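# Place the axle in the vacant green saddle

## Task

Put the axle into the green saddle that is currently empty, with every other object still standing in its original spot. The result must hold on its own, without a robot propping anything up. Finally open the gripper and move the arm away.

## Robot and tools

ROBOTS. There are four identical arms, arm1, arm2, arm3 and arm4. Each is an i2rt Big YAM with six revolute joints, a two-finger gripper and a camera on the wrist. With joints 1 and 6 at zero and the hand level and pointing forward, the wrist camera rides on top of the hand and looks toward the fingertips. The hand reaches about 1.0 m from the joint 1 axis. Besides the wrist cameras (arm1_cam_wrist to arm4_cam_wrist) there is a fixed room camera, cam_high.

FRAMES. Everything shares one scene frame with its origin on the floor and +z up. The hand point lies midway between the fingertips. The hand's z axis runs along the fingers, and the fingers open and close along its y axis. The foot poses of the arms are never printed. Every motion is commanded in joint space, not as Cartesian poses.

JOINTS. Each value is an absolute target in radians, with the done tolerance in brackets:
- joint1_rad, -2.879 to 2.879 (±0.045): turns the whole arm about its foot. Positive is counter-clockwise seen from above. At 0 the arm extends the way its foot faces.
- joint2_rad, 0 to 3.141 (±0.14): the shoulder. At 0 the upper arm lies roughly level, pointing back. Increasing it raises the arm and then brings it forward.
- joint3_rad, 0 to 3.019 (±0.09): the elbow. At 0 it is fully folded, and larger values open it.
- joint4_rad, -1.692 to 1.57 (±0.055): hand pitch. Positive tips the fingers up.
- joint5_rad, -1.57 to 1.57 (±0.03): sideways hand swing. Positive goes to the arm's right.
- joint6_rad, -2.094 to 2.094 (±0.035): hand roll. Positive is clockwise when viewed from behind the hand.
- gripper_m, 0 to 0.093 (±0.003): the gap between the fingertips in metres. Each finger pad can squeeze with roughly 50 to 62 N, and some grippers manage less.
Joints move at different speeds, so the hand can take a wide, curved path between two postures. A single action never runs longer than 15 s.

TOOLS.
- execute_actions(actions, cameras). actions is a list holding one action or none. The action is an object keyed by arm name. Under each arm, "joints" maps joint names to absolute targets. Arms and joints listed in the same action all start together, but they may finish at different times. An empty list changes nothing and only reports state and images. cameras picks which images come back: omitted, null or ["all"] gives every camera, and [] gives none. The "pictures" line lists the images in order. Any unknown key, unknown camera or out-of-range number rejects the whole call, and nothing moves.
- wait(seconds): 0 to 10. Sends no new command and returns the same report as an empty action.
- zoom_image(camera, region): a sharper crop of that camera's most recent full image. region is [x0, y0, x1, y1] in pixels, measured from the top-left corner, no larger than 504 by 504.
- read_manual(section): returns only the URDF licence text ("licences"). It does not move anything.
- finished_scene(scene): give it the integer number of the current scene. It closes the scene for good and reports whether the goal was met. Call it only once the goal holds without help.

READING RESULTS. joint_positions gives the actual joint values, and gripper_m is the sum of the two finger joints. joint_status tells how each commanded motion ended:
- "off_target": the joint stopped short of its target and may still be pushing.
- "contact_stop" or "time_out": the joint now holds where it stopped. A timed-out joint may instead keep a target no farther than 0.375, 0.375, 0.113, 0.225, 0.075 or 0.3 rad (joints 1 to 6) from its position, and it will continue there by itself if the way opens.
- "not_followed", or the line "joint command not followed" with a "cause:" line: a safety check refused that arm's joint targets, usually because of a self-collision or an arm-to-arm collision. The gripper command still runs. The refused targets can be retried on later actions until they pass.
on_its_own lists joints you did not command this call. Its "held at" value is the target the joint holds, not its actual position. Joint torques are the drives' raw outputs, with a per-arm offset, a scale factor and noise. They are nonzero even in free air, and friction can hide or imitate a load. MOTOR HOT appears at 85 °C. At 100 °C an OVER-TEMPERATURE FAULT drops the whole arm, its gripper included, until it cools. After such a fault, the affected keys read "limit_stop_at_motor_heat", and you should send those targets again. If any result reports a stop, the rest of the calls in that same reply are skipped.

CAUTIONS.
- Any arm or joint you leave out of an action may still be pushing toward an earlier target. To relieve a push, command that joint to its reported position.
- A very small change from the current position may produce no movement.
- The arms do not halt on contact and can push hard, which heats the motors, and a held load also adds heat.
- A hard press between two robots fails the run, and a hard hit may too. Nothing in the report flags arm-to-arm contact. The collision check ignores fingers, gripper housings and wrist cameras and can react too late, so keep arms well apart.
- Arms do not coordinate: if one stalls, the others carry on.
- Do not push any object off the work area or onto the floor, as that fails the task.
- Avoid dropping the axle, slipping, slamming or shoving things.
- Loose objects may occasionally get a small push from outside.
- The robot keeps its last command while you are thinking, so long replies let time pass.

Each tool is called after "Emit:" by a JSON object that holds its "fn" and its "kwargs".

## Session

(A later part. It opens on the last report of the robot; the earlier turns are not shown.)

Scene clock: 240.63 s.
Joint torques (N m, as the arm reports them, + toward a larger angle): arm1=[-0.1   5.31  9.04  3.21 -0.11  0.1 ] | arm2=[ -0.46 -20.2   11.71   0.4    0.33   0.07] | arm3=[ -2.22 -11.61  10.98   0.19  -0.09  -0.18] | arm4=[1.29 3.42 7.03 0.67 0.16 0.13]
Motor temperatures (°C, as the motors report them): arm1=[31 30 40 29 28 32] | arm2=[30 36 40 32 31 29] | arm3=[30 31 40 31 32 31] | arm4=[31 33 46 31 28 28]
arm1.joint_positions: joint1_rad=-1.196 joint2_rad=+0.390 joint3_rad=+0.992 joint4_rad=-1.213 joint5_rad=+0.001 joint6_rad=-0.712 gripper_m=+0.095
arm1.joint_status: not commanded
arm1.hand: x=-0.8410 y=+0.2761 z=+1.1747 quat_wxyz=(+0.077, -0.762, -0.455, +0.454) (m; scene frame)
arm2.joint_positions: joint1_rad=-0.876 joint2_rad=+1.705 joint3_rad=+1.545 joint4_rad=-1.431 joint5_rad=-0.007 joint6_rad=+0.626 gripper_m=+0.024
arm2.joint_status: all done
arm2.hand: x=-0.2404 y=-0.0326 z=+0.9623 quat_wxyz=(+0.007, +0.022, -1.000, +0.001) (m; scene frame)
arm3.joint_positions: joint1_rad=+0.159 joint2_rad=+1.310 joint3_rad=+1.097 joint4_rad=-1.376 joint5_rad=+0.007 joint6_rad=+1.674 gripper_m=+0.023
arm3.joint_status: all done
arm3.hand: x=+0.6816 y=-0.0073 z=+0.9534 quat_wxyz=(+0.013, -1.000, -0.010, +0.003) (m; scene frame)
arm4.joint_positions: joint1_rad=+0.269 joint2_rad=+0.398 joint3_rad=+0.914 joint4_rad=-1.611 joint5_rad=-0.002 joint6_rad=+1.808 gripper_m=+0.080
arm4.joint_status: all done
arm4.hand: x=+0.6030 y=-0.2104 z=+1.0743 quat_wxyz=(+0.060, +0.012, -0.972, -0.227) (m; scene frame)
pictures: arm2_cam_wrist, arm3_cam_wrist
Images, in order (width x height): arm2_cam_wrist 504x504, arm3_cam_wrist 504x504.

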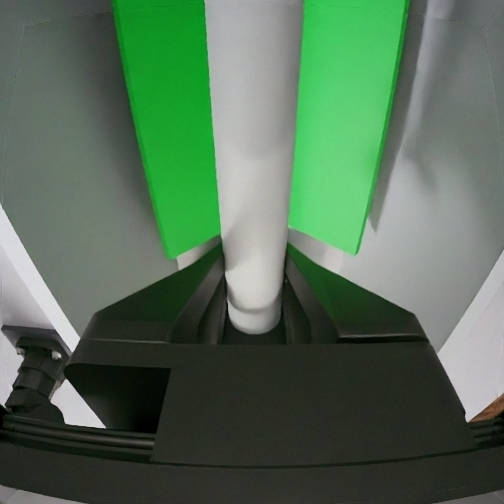

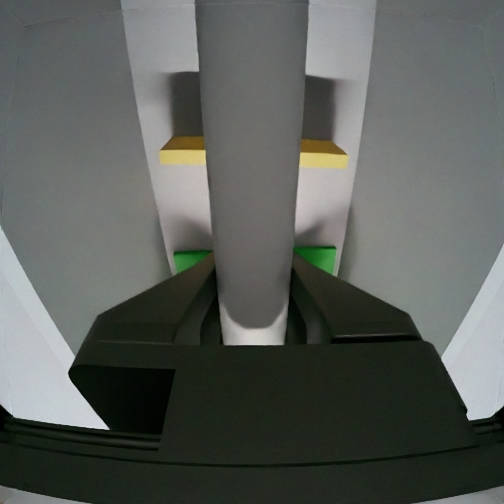

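Emit:
{"fn": "execute_actions", "kwargs": {"actions": [{"arm4":{"joints":{"joint1_rad":-1.3}},"arm2":{"joints":{"joint1_rad":-0.672,"joint2_rad":1.385,"joint3_rad":1.254,"joint4_rad":-1.37,"joint6_rad":0.84}},"arm3":{"joints":{"joint1_rad":-0.24,"joint2_rad":1.31,"joint3_rad":1.23,"joint4_rad":-1.38,"joint6_rad":1.28}}}], "cameras": []}}

Emit:
{"fn": "execute_actions", "kwargs": {"actions": [{"arm2":{"joints":{"joint1_rad":-0.335,"joint2_rad":1.185,"joint3_rad":1.068,"joint4_rad":-1.395,"joint6_rad":1.175}},"arm3":{"joints":{"joint1_rad":-0.55,"joint2_rad":1.475,"joint3_rad":1.405,"joint4_rad":-1.385,"joint6_rad":0.965}}}], "cameras": ["arm3_cam_wrist","arm2_cam_wrist"]}}

Emit:
{"fn": "execute_actions", "kwargs": {"actions": [{"arm2":{"joints":{"joint1_rad":0.102,"joint2_rad":1.122,"joint3_rad":1.02,"joint4_rad":-1.41,"joint6_rad":1.61}},"arm3":{"joints":{"joint1_rad":-0.762,"joint2_rad":1.71,"joint3_rad":1.7,"joint4_rad":-1.45,"joint6_rad":0.75}}}], "cameras": ["arm3_cam_wrist","arm2_cam_wrist","cam_high"]}}

Scene clock: 259.57 s.
Joint torques (N m, as the arm reports them, + toward a larger angle): arm1=[-0.07  5.31  9.04  3.21 -0.11  0.1 ] | arm2=[ -0.74 -13.94  11.45   0.33   0.12   0.08] | arm3=[ -1.27 -10.95  15.43  -0.15  -0.21  -0.12] | arm4=[-0.03  3.44  7.01  0.66  0.09  0.13]
Motor temperatures (°C, as the motors report them): arm1=[31 30 40 29 28 32] | arm2=[30 35 39 32 31 29] | arm3=[30 31 39 31 32 31] | arm4=[31 33 42 31 28 28]
arm1.joint_positions: joint1_rad=-1.196 joint2_rad=+0.390 joint3_rad=+0.992 joint4_rad=-1.213 joint5_rad=+0.001 joint6_rad=-0.712 gripper_m=+0.095
arm1.joint_status: not commanded
arm1.hand: x=-0.8410 y=+0.2761 z=+1.1747 quat_wxyz=(+0.077, -0.762, -0.455, +0.454) (m; scene frame)
arm2.joint_positions: joint1_rad=-0.663 joint2_rad=+1.411 joint3_rad=+1.227 joint4_rad=-1.379 joint5_rad=-0.001 joint6_rad=+0.838 gripper_m=+0.024
arm2.joint_status: all done
arm2.hand: x=-0.3832 y=-0.0372 z=+0.9706 quat_wxyz=(-0.005, +0.023, -1.000, -0.006) (m; scene frame)
arm3.joint_positions: joint1_rad=-0.233 joint2_rad=+1.327 joint3_rad=+1.151 joint4_rad=-1.376 joint5_rad=+0.010 joint6_rad=+1.285 gripper_m=+0.023
arm3.joint_status: all done
arm3.hand: x=+0.5370 y=-0.0141 z=+0.9670 quat_wxyz=(-0.004, -1.000, -0.008, +0.005) (m; scene frame)
arm4.joint_positions: joint1_rad=-1.288 joint2_rad=+0.398 joint3_rad=+0.914 joint4_rad=-1.611 joint5_rad=+0.000 joint6_rad=+1.809 gripper_m=+0.080
arm4.joint_status: all done
arm4.hand: x=+0.7787 y=-0.3104 z=+1.0744 quat_wxyz=(-0.119, -0.674, -0.701, -0.202) (m; scene frame)
pictures: none
No camera images: the call's "cameras" was empty. Leave "cameras" out to get every camera's image.

Scene clock: 260.60 s.
Joint torques (N m, as the arm reports them, + toward a larger angle): arm1=[-0.05  5.3   9.03  3.21 -0.11  0.1 ] | arm2=[ -0.43 -10.25  11.54  -0.14   0.39   0.06] | arm3=[ -0.58 -15.42  14.98  -0.18  -0.25  -0.09] | arm4=[-0.04  3.39  7.02  0.65  0.09  0.13]
Motor temperatures (°C, as the motors report them): arm1=[31 30 40 29 28 32] | arm2=[30 35 39 32 31 29] | arm3=[30 31 40 31 32 31] | arm4=[31 33 42 31 28 28]
arm1.joint_positions: joint1_rad=-1.196 joint2_rad=+0.390 joint3_rad=+0.992 joint4_rad=-1.213 joint5_rad=+0.001 joint6_rad=-0.712 gripper_m=+0.095
arm1.joint_status: not commanded
arm1.hand: x=-0.8410 y=+0.2761 z=+1.1747 quat_wxyz=(+0.077, -0.762, -0.455, +0.454) (m; scene frame)
arm2.joint_positions: joint1_rad=-0.326 joint2_rad=+1.208 joint3_rad=+1.040 joint4_rad=-1.394 joint5_rad=-0.008 joint6_rad=+1.172 gripper_m=+0.024
arm2.joint_status: all done
arm2.hand: x=-0.5286 y=-0.0411 z=+0.9693 quat_wxyz=(-0.001, +0.024, -1.000, -0.008) (m; scene frame)
arm3.joint_positions: joint1_rad=-0.555 joint2_rad=+1.507 joint3_rad=+1.328 joint4_rad=-1.378 joint5_rad=+0.011 joint6_rad=+0.967 gripper_m=+0.023
arm3.joint_status: all done
arm3.hand: x=+0.3897 y=-0.0193 z=+0.9639 quat_wxyz=(+0.001, -1.000, -0.007, +0.007) (m; scene frame)
arm4.joint_positions: joint1_rad=-1.288 joint2_rad=+0.398 joint3_rad=+0.914 joint4_rad=-1.611 joint5_rad=+0.000 joint6_rad=+1.809 gripper_m=+0.080
arm4.joint_status: not commanded
arm4.hand: x=+0.7787 y=-0.3104 z=+1.0744 quat_wxyz=(-0.119, -0.674, -0.701, -0.202) (m; scene frame)
pictures: arm2_cam_wrist, arm3_cam_wrist
Images, in order (width x height): arm2_cam_wrist 504x504, arm3_cam_wrist 504x504.

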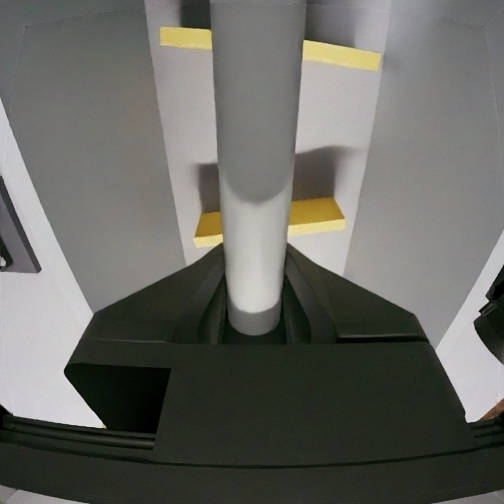

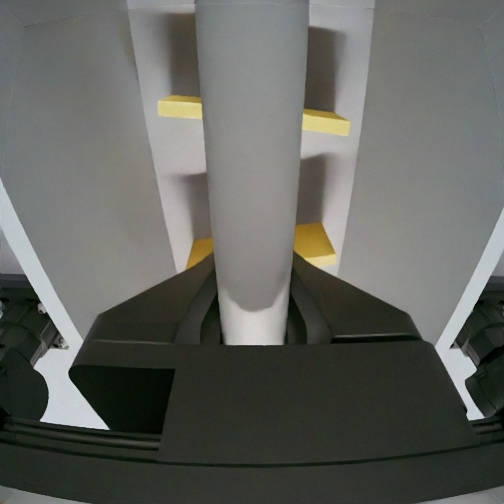

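Scene clock: 261.70 s.
Joint torques (N m, as the arm reports them, + toward a larger angle): arm1=[-0.05  5.3   9.04  3.21 -0.11  0.1 ] | arm2=[ 0.57 -9.85 11.89 -0.09  0.25  0.17] | arm3=[ -0.75 -17.8   15.23  -0.47  -0.14  -0.19] | arm4=[-0.01  3.48  7.03  0.69  0.09  0.13]
Motor temperatures (°C, as the motors report them): arm1=[31 30 40 29 28 32] | arm2=[30 35 39 32 31 29] | arm3=[30 31 40 31 32 31] | arm4=[31 33 42 31 28 28]
arm1.joint_positions: joint1_rad=-1.196 joint2_rad=+0.390 joint3_rad=+0.992 joint4_rad=-1.213 joint5_rad=+0.001 joint6_rad=-0.712 gripper_m=+0.095
arm1.joint_status: not commanded
arm1.hand: x=-0.8410 y=+0.2761 z=+1.1747 quat_wxyz=(+0.077, -0.762, -0.455, +0.454) (m; scene frame)
arm2.joint_positions: joint1_rad=+0.096 joint2_rad=+1.156 joint3_rad=+0.988 joint4_rad=-1.411 joint5_rad=-0.005 joint6_rad=+1.598 gripper_m=+0.024
arm2.joint_status: all done
arm2.hand: x=-0.6632 y=-0.0459 z=+0.9641 quat_wxyz=(-0.001, +0.022, -1.000, +0.002) (m; scene frame)
arm3.joint_positions: joint1_rad=-0.764 joint2_rad=+1.735 joint3_rad=+1.625 joint4_rad=-1.442 joint5_rad=+0.006 joint6_rad=+0.757 gripper_m=+0.023
arm3.joint_status: all done
arm3.hand: x=+0.2543 y=-0.0230 z=+0.9694 quat_wxyz=(-0.001, -1.000, -0.007, +0.007) (m; scene frame)
arm4.joint_positions: joint1_rad=-1.288 joint2_rad=+0.398 joint3_rad=+0.914 joint4_rad=-1.611 joint5_rad=+0.000 joint6_rad=+1.809 gripper_m=+0.080
arm4.joint_status: not commanded
arm4.hand: x=+0.7787 y=-0.3104 z=+1.0744 quat_wxyz=(-0.119, -0.674, -0.701, -0.202) (m; scene frame)
pictures: arm2_cam_wrist, arm3_cam_wrist, cam_high
Images, in order (width x height): arm2_cam_wrist 504x504, arm3_cam_wrist 504x504, cam_high 896x504.

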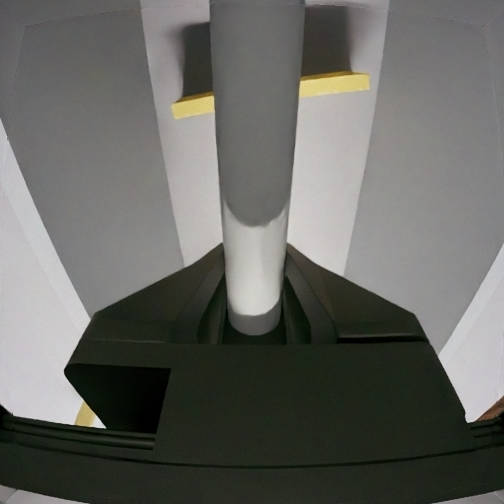

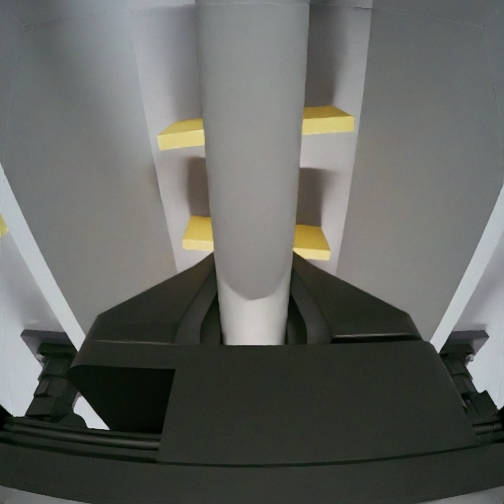

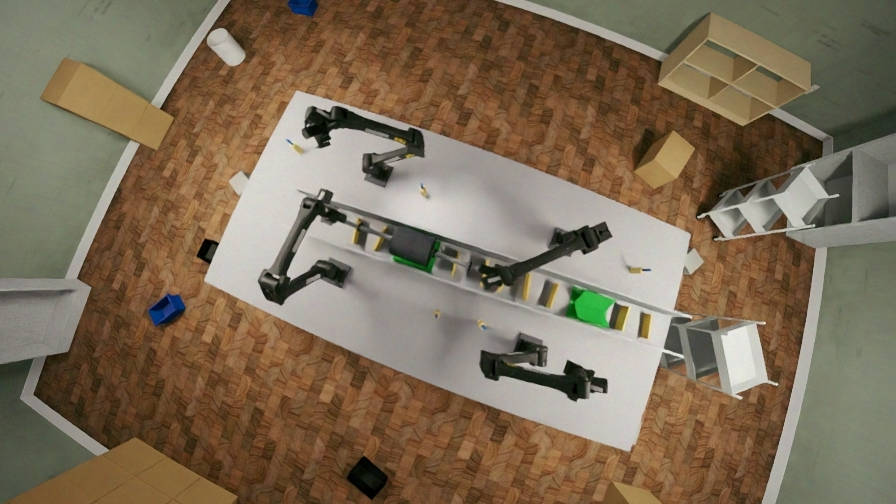

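Emit:
{"fn": "execute_actions", "kwargs": {"actions": [{"arm2":{"joints":{"joint2_rad":1.175,"joint3_rad":0.858,"joint4_rad":-1.195}},"arm3":{"joints":{"joint2_rad":1.765,"joint3_rad":1.48,"joint4_rad":-1.228}}}], "cameras": ["arm3_cam_wrist","arm2_cam_wrist"]}}

Scene clock: 267.37 s.
Joint torques (N m, as the arm reports them, + toward a larger angle): arm1=[-0.05  5.28  9.04  3.21 -0.11  0.1 ] | arm2=[ 0.29 -9.76 11.62 -0.06  0.15  0.14] | arm3=[ -0.91 -18.54  10.13  -0.19  -0.44  -0.12] | arm4=[0.01 3.42 7.01 0.66 0.09 0.13]
Motor temperatures (°C, as the motors report them): arm1=[31 30 40 29 28 32] | arm2=[30 34 39 32 31 29] | arm3=[30 32 41 31 32 31] | arm4=[31 33 41 31 28 28]
arm1.joint_positions: joint1_rad=-1.196 joint2_rad=+0.390 joint3_rad=+0.992 joint4_rad=-1.213 joint5_rad=+0.001 joint6_rad=-0.712 gripper_m=+0.095
arm1.joint_status: not commanded
arm1.hand: x=-0.8410 y=+0.2761 z=+1.1747 quat_wxyz=(+0.077, -0.762, -0.455, +0.454) (m; scene frame)
arm2.joint_positions: joint1_rad=+0.100 joint2_rad=+1.201 joint3_rad=+0.822 joint4_rad=-1.197 joint5_rad=-0.002 joint6_rad=+1.598 gripper_m=+0.024
arm2.joint_status: all done
arm2.hand: x=-0.6633 y=-0.0495 z=+0.8903 quat_wxyz=(-0.002, +0.024, -1.000, +0.000) (m; scene frame)
arm3.joint_positions: joint1_rad=-0.764 joint2_rad=+1.800 joint3_rad=+1.459 joint4_rad=-1.226 joint5_rad=+0.015 joint6_rad=+0.749 gripper_m=+0.023
arm3.joint_status: all done
arm3.hand: x=+0.2536 y=-0.0211 z=+0.8749 quat_wxyz=(+0.008, -1.000, -0.011, +0.005) (m; scene frame)
arm4.joint_positions: joint1_rad=-1.288 joint2_rad=+0.398 joint3_rad=+0.914 joint4_rad=-1.611 joint5_rad=+0.000 joint6_rad=+1.809 gripper_m=+0.080
arm4.joint_status: not commanded
arm4.hand: x=+0.7787 y=-0.3104 z=+1.0744 quat_wxyz=(-0.119, -0.674, -0.701, -0.202) (m; scene frame)
pictures: arm2_cam_wrist, arm3_cam_wrist
Images, in order (width x height): arm2_cam_wrist 504x504, arm3_cam_wrist 504x504.

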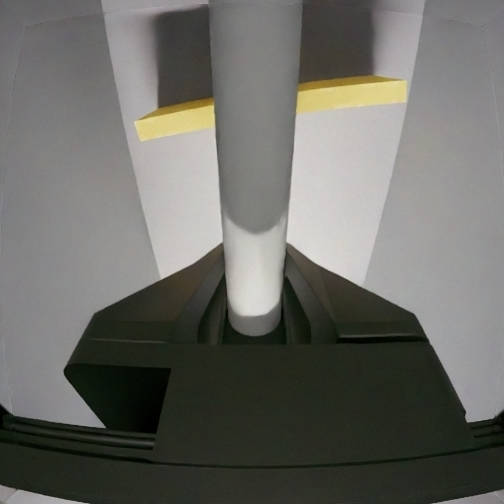

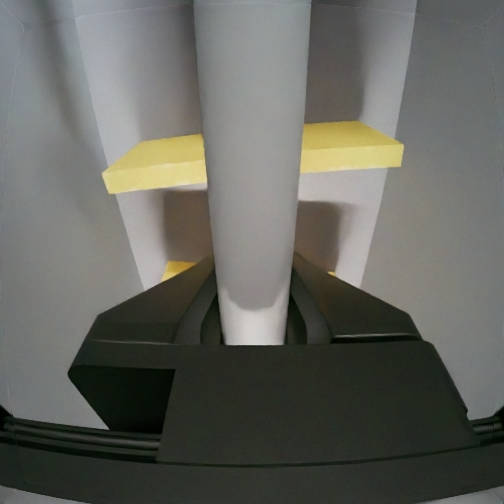

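Emit:
{"fn": "execute_actions", "kwargs": {"actions": [{"arm2":{"joints":{"joint2_rad":1.2,"joint3_rad":0.8,"joint4_rad":-1.165}},"arm3":{"joints":{"joint2_rad":1.79,"joint3_rad":1.445,"joint4_rad":-1.21}}}], "cameras": ["arm3_cam_wrist","arm2_cam_wrist"]}}

Scene clock: 270.07 s.
Joint torques (N m, as the arm reports them, + toward a larger angle): arm1=[-0.07  5.26  9.04  3.22 -0.11  0.1 ] | arm2=[ 0.22 -7.48  9.77  0.14  0.05  0.23] | arm3=[ -1.03 -17.     8.6   -0.16  -0.22   0.04] | arm4=[-0.05  3.46  7.04  0.66  0.09  0.13]
Motor temperatures (°C, as the motors report them): arm1=[31 30 40 29 28 32] | arm2=[30 34 39 32 31 29] | arm3=[30 32 40 31 32 31] | arm4=[31 33 41 31 28 28]
arm1.joint_positions: joint1_rad=-1.196 joint2_rad=+0.390 joint3_rad=+0.992 joint4_rad=-1.213 joint5_rad=+0.001 joint6_rad=-0.712 gripper_m=+0.095
arm1.joint_status: not commanded
arm1.hand: x=-0.8410 y=+0.2761 z=+1.1747 quat_wxyz=(+0.077, -0.762, -0.455, +0.454) (m; scene frame)
arm2.joint_positions: joint1_rad=+0.100 joint2_rad=+1.206 joint3_rad=+0.784 joint4_rad=-1.172 joint5_rad=+0.002 joint6_rad=+1.593 gripper_m=+0.024
arm2.joint_status: all done
arm2.hand: x=-0.6620 y=-0.0584 z=+0.8754 quat_wxyz=(-0.004, +0.026, -1.000, +0.009) (m; scene frame)
arm3.joint_positions: joint1_rad=-0.764 joint2_rad=+1.800 joint3_rad=+1.443 joint4_rad=-1.203 joint5_rad=+0.009 joint6_rad=+0.742 gripper_m=+0.023
arm3.joint_status: all done
arm3.hand: x=+0.2546 y=-0.0216 z=+0.8693 quat_wxyz=(+0.003, -1.000, -0.014, +0.006) (m; scene frame)
arm4.joint_positions: joint1_rad=-1.288 joint2_rad=+0.398 joint3_rad=+0.914 joint4_rad=-1.611 joint5_rad=+0.000 joint6_rad=+1.809 gripper_m=+0.080
arm4.joint_status: not commanded
arm4.hand: x=+0.7787 y=-0.3104 z=+1.0744 quat_wxyz=(-0.119, -0.674, -0.701, -0.202) (m; scene frame)
pictures: arm2_cam_wrist, arm3_cam_wrist
Images, in order (width x height): arm2_cam_wrist 504x504, arm3_cam_wrist 504x504.

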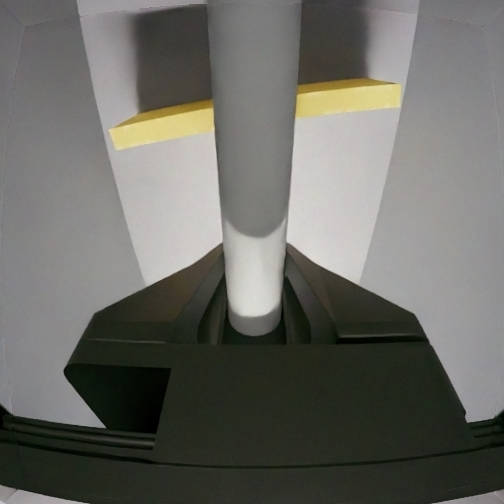

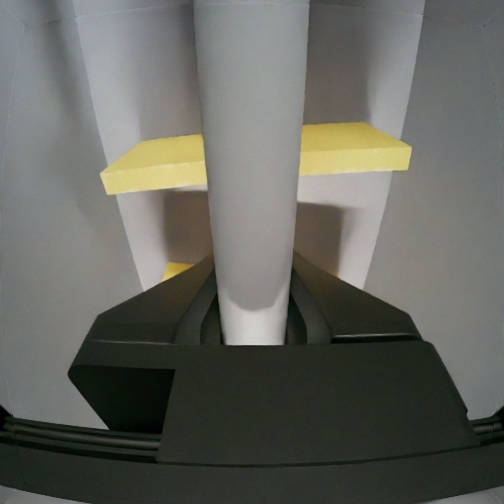

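Mostly seated; a bit more, then release.

Emit:
{"fn": "execute_actions", "kwargs": {"actions": [{"arm2":{"joints":{"joint3_rad":0.775,"joint4_rad":-1.14}},"arm3":{"joints":{"joint3_rad":1.42}}}], "cameras": []}}

Emit:
{"fn": "execute_actions", "kwargs": {"actions": [{"arm2":{"joints":{"gripper_m":0.075}},"arm3":{"joints":{"gripper_m":0.075}}}], "cameras": []}}

Emit:
{"fn": "execute_actions", "kwargs": {"actions": [{"arm2":{"joints":{"joint2_rad":1.1,"joint3_rad":1.2,"joint4_rad":-1.6}},"arm3":{"joints":{"joint2_rad":1.65,"joint3_rad":1.8,"joint4_rad":-1.65}}}], "cameras": ["arm3_cam_wrist","arm2_cam_wrist","cam_high"]}}

Scene clock: 275.53 s.
Joint torques (N m, as the arm reports them, + toward a larger angle): arm1=[-0.06  5.29  9.04  3.21 -0.11  0.1 ] | arm2=[ 0.42 -7.22  8.18  0.89  0.04  0.24] | arm3=[ -0.71 -17.77   6.43  -0.24  -0.22  -0.03] | arm4=[0.06 3.48 7.02 0.66 0.08 0.13]
Motor temperatures (°C, as the motors report them): arm1=[31 30 40 29 28 32] | arm2=[30 34 39 32 31 29] | arm3=[30 32 39 31 32 31] | arm4=[31 33 41 31 28 28]
arm1.joint_positions: joint1_rad=-1.196 joint2_rad=+0.390 joint3_rad=+0.992 joint4_rad=-1.213 joint5_rad=+0.001 joint6_rad=-0.712 gripper_m=+0.095
arm1.joint_status: not commanded
arm1.hand: x=-0.8410 y=+0.2761 z=+1.1747 quat_wxyz=(+0.077, -0.762, -0.455, +0.454) (m; scene frame)
arm2.joint_positions: joint1_rad=+0.100 joint2_rad=+1.204 joint3_rad=+0.779 joint4_rad=-1.166 joint5_rad=+0.002 joint6_rad=+1.593 gripper_m=+0.024
arm2.joint_status: all done
arm2.hand: x=-0.6620 y=-0.0588 z=+0.8746 quat_wxyz=(-0.004, +0.026, -1.000, +0.007) (m; scene frame)
arm3.joint_positions: joint1_rad=-0.764 joint2_rad=+1.800 joint3_rad=+1.441 joint4_rad=-1.202 joint5_rad=+0.009 joint6_rad=+0.742 gripper_m=+0.023
arm3.joint_status: all done
arm3.hand: x=+0.2550 y=-0.0212 z=+0.8685 quat_wxyz=(+0.003, -1.000, -0.014, +0.005) (m; scene frame)
arm4.joint_positions: joint1_rad=-1.288 joint2_rad=+0.398 joint3_rad=+0.914 joint4_rad=-1.611 joint5_rad=+0.000 joint6_rad=+1.809 gripper_m=+0.080
arm4.joint_status: not commanded
arm4.hand: x=+0.7787 y=-0.3104 z=+1.0744 quat_wxyz=(-0.119, -0.674, -0.701, -0.202) (m; scene frame)
pictures: none
No camera images: the call's "cameras" was empty. Leave "cameras" out to get every camera's image.

Scene clock: 276.20 s.
Joint torques (N m, as the arm reports them, + toward a larger angle): arm1=[-0.06  5.34  9.04  3.21 -0.11  0.1 ] | arm2=[ 0.09 -7.27  8.29  0.26  0.04  0.15] | arm3=[ -1.43 -16.75   8.61  -0.35  -0.04  -0.02] | arm4=[0.   3.37 7.02 0.66 0.09 0.13]
Motor temperatures (°C, as the motors report them): arm1=[31 30 40 29 28 32] | arm2=[30 34 39 32 31 29] | arm3=[30 32 39 31 32 31] | arm4=[31 33 41 31 28 28]
arm1.joint_positions: joint1_rad=-1.196 joint2_rad=+0.390 joint3_rad=+0.992 joint4_rad=-1.213 joint5_rad=+0.001 joint6_rad=-0.712 gripper_m=+0.095
arm1.joint_status: not commanded
arm1.hand: x=-0.8410 y=+0.2761 z=+1.1747 quat_wxyz=(+0.077, -0.762, -0.455, +0.454) (m; scene frame)
arm2.joint_positions: joint1_rad=+0.100 joint2_rad=+1.204 joint3_rad=+0.779 joint4_rad=-1.150 joint5_rad=+0.002 joint6_rad=+1.600 gripper_m=+0.075
arm2.joint_status: all done
arm2.hand: x=-0.6623 y=-0.0549 z=+0.8745 quat_wxyz=(-0.004, +0.023, -1.000, -0.001) (m; scene frame)
arm3.joint_positions: joint1_rad=-0.764 joint2_rad=+1.800 joint3_rad=+1.413 joint4_rad=-1.202 joint5_rad=+0.003 joint6_rad=+0.742 gripper_m=+0.075
arm3.joint_status: all done
arm3.hand: x=+0.2635 y=-0.0145 z=+0.8587 quat_wxyz=(+0.011, -1.000, -0.014, -0.007) (m; scene frame)
arm4.joint_positions: joint1_rad=-1.288 joint2_rad=+0.398 joint3_rad=+0.914 joint4_rad=-1.611 joint5_rad=+0.000 joint6_rad=+1.809 gripper_m=+0.080
arm4.joint_status: not commanded
arm4.hand: x=+0.7787 y=-0.3104 z=+1.0744 quat_wxyz=(-0.119, -0.674, -0.701, -0.202) (m; scene frame)
pictures: none
No camera images: the call's "cameras" was empty. Leave "cameras" out to get every camera's image.

Scene clock: 277.40 s.
Joint torques (N m, as the arm reports them, + toward a larger angle): arm1=[-0.04  5.35  9.04  3.2  -0.11  0.1 ] | arm2=[ 0.25 -6.17 13.11 -0.38  0.01  0.14] | arm3=[ -0.97 -12.48  11.15  -0.42  -0.05   0.01] | arm4=[0.01 3.39 7.03 0.68 0.09 0.13]
Motor temperatures (°C, as the motors report them): arm1=[31 30 40 29 28 32] | arm2=[30 34 39 32 31 29] | arm3=[30 32 39 31 32 31] | arm4=[31 33 41 31 28 28]
arm1.joint_positions: joint1_rad=-1.196 joint2_rad=+0.390 joint3_rad=+0.992 joint4_rad=-1.213 joint5_rad=+0.001 joint6_rad=-0.712 gripper_m=+0.095
arm1.joint_status: not commanded
arm1.hand: x=-0.8410 y=+0.2761 z=+1.1747 quat_wxyz=(+0.077, -0.762, -0.455, +0.454) (m; scene frame)
arm2.joint_positions: joint1_rad=+0.100 joint2_rad=+1.098 joint3_rad=+1.156 joint4_rad=-1.592 joint5_rad=+0.002 joint6_rad=+1.601 gripper_m=+0.075
arm2.joint_status: all done
arm2.hand: x=-0.6636 y=-0.0520 z=+1.0446 quat_wxyz=(-0.003, +0.023, -1.000, -0.021) (m; scene frame)
arm3.joint_positions: joint1_rad=-0.764 joint2_rad=+1.638 joint3_rad=+1.773 joint4_rad=-1.635 joint5_rad=+0.003 joint6_rad=+0.742 gripper_m=+0.075
arm3.joint_status: all done
arm3.hand: x=+0.2716 y=-0.0074 z=+1.0744 quat_wxyz=(-0.020, -0.999, -0.014, +0.025) (m; scene frame)
arm4.joint_positions: joint1_rad=-1.288 joint2_rad=+0.398 joint3_rad=+0.914 joint4_rad=-1.611 joint5_rad=+0.000 joint6_rad=+1.809 gripper_m=+0.080
arm4.joint_status: not commanded
arm4.hand: x=+0.7787 y=-0.3104 z=+1.0744 quat_wxyz=(-0.119, -0.674, -0.701, -0.202) (m; scene frame)
pictures: arm2_cam_wrist, arm3_cam_wrist, cam_high
Images, in order (width x height): arm2_cam_wrist 504x504, arm3_cam_wrist 504x504, cam_high 896x504.

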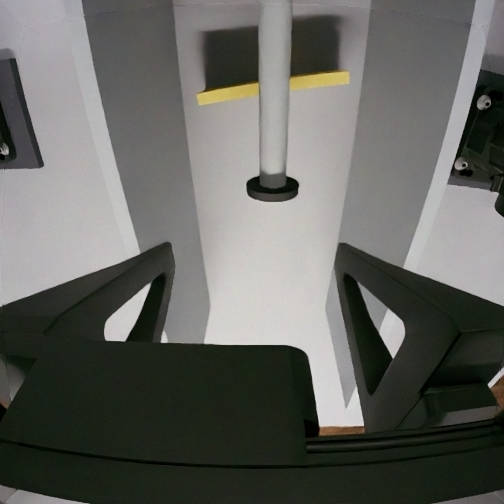

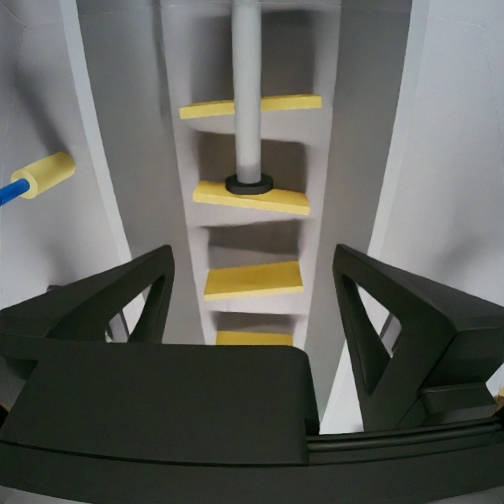

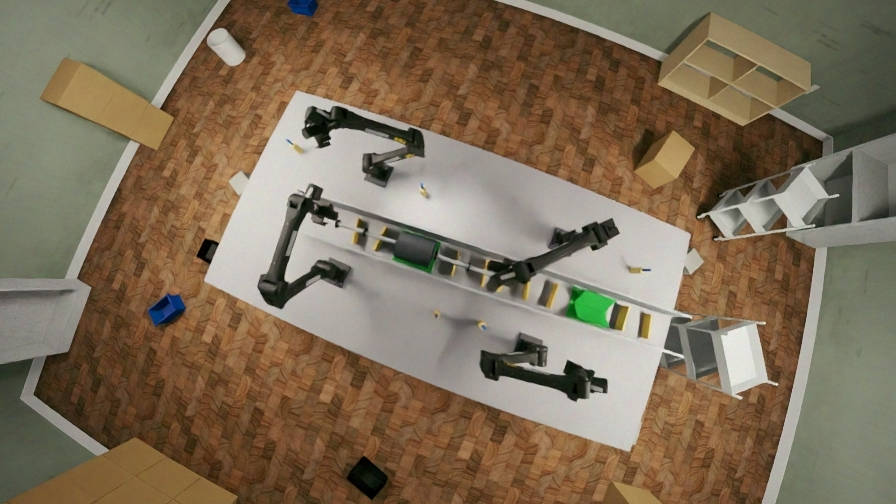

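Emit:
{"fn": "execute_actions", "kwargs": {"actions": [{"arm2":{"joints":{"joint2_rad":0.5}},"arm3":{"joints":{"joint2_rad":0.7,"joint3_rad":1.3}}}], "cameras": ["cam_high"]}}

Emit:
{"fn": "zoom_image", "kwargs": {"camera": "cam_high", "region": [300, 180, 680, 360]}}

Scene clock: 281.87 s.
Joint torques (N m, as the arm reports them, + toward a larger angle): arm1=[-0.07  5.27  9.04  3.21 -0.11  0.1 ] | arm2=[-0.07  4.36 11.14  0.9   0.01  0.07] | arm3=[-0.7   1.12  8.47  0.4  -0.02  0.05] | arm4=[-0.06  3.47  7.03  0.68  0.09  0.13]
Motor temperatures (°C, as the motors report them): arm1=[31 30 40 29 28 32] | arm2=[30 34 39 32 31 29] | arm3=[30 32 39 31 32 31] | arm4=[31 33 41 31 28 28]
arm1.joint_positions: joint1_rad=-1.196 joint2_rad=+0.390 joint3_rad=+0.992 joint4_rad=-1.213 joint5_rad=+0.001 joint6_rad=-0.712 gripper_m=+0.095
arm1.joint_status: not commanded
arm1.hand: x=-0.8410 y=+0.2761 z=+1.1747 quat_wxyz=(+0.077, -0.762, -0.455, +0.454) (m; scene frame)
arm2.joint_positions: joint1_rad=+0.100 joint2_rad=+0.491 joint3_rad=+1.168 joint4_rad=-1.595 joint5_rad=+0.002 joint6_rad=+1.601 gripper_m=+0.075
arm2.joint_status: all done
arm2.hand: x=-0.6544 y=-0.1855 z=+1.1815 quat_wxyz=(+0.013, +0.022, -0.946, -0.322) (m; scene frame)
arm3.joint_positions: joint1_rad=-0.764 joint2_rad=+0.692 joint3_rad=+1.296 joint4_rad=-1.637 joint5_rad=+0.003 joint6_rad=+0.742 gripper_m=+0.075
arm3.joint_status: all done
arm3.hand: x=+0.4842 y=+0.1985 z=+1.1971 quat_wxyz=(-0.178, -0.965, -0.014, +0.193) (m; scene frame)
arm4.joint_positions: joint1_rad=-1.288 joint2_rad=+0.398 joint3_rad=+0.914 joint4_rad=-1.611 joint5_rad=+0.000 joint6_rad=+1.809 gripper_m=+0.080
arm4.joint_status: not commanded
arm4.hand: x=+0.7787 y=-0.3104 z=+1.0744 quat_wxyz=(-0.119, -0.674, -0.701, -0.202) (m; scene frame)
pictures: cam_high
Images, in order (width x height): cam_high 896x504.

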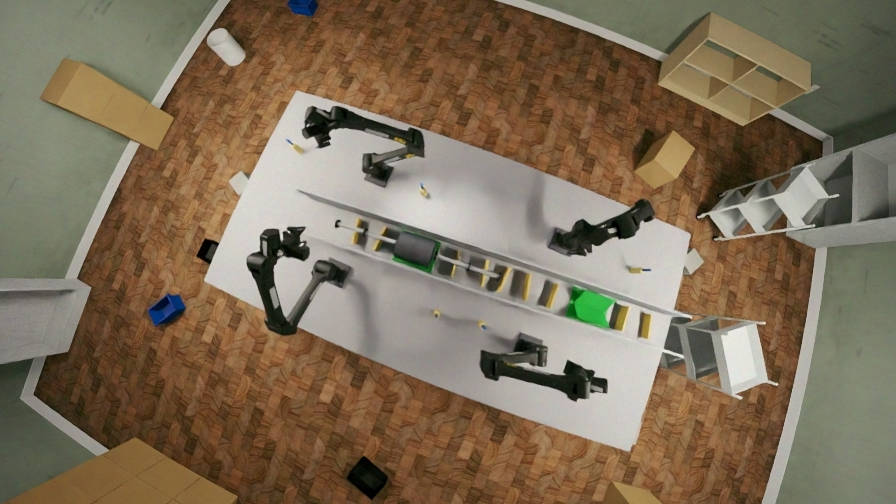

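Region (300, 180, 680, 360) of cam_high's 896x504 image, scaled by 1.326, with more detail than that image has; it fills the top 239 rows of this view, and the rest is white.

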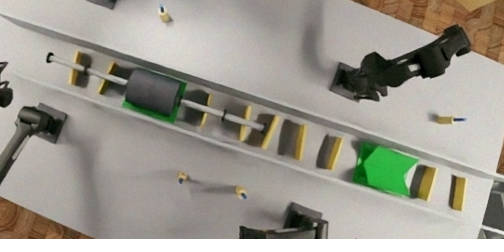

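Emit:
{"fn": "finished_scene", "kwargs": {"scene": 1}}

The scene is finished: the task was done.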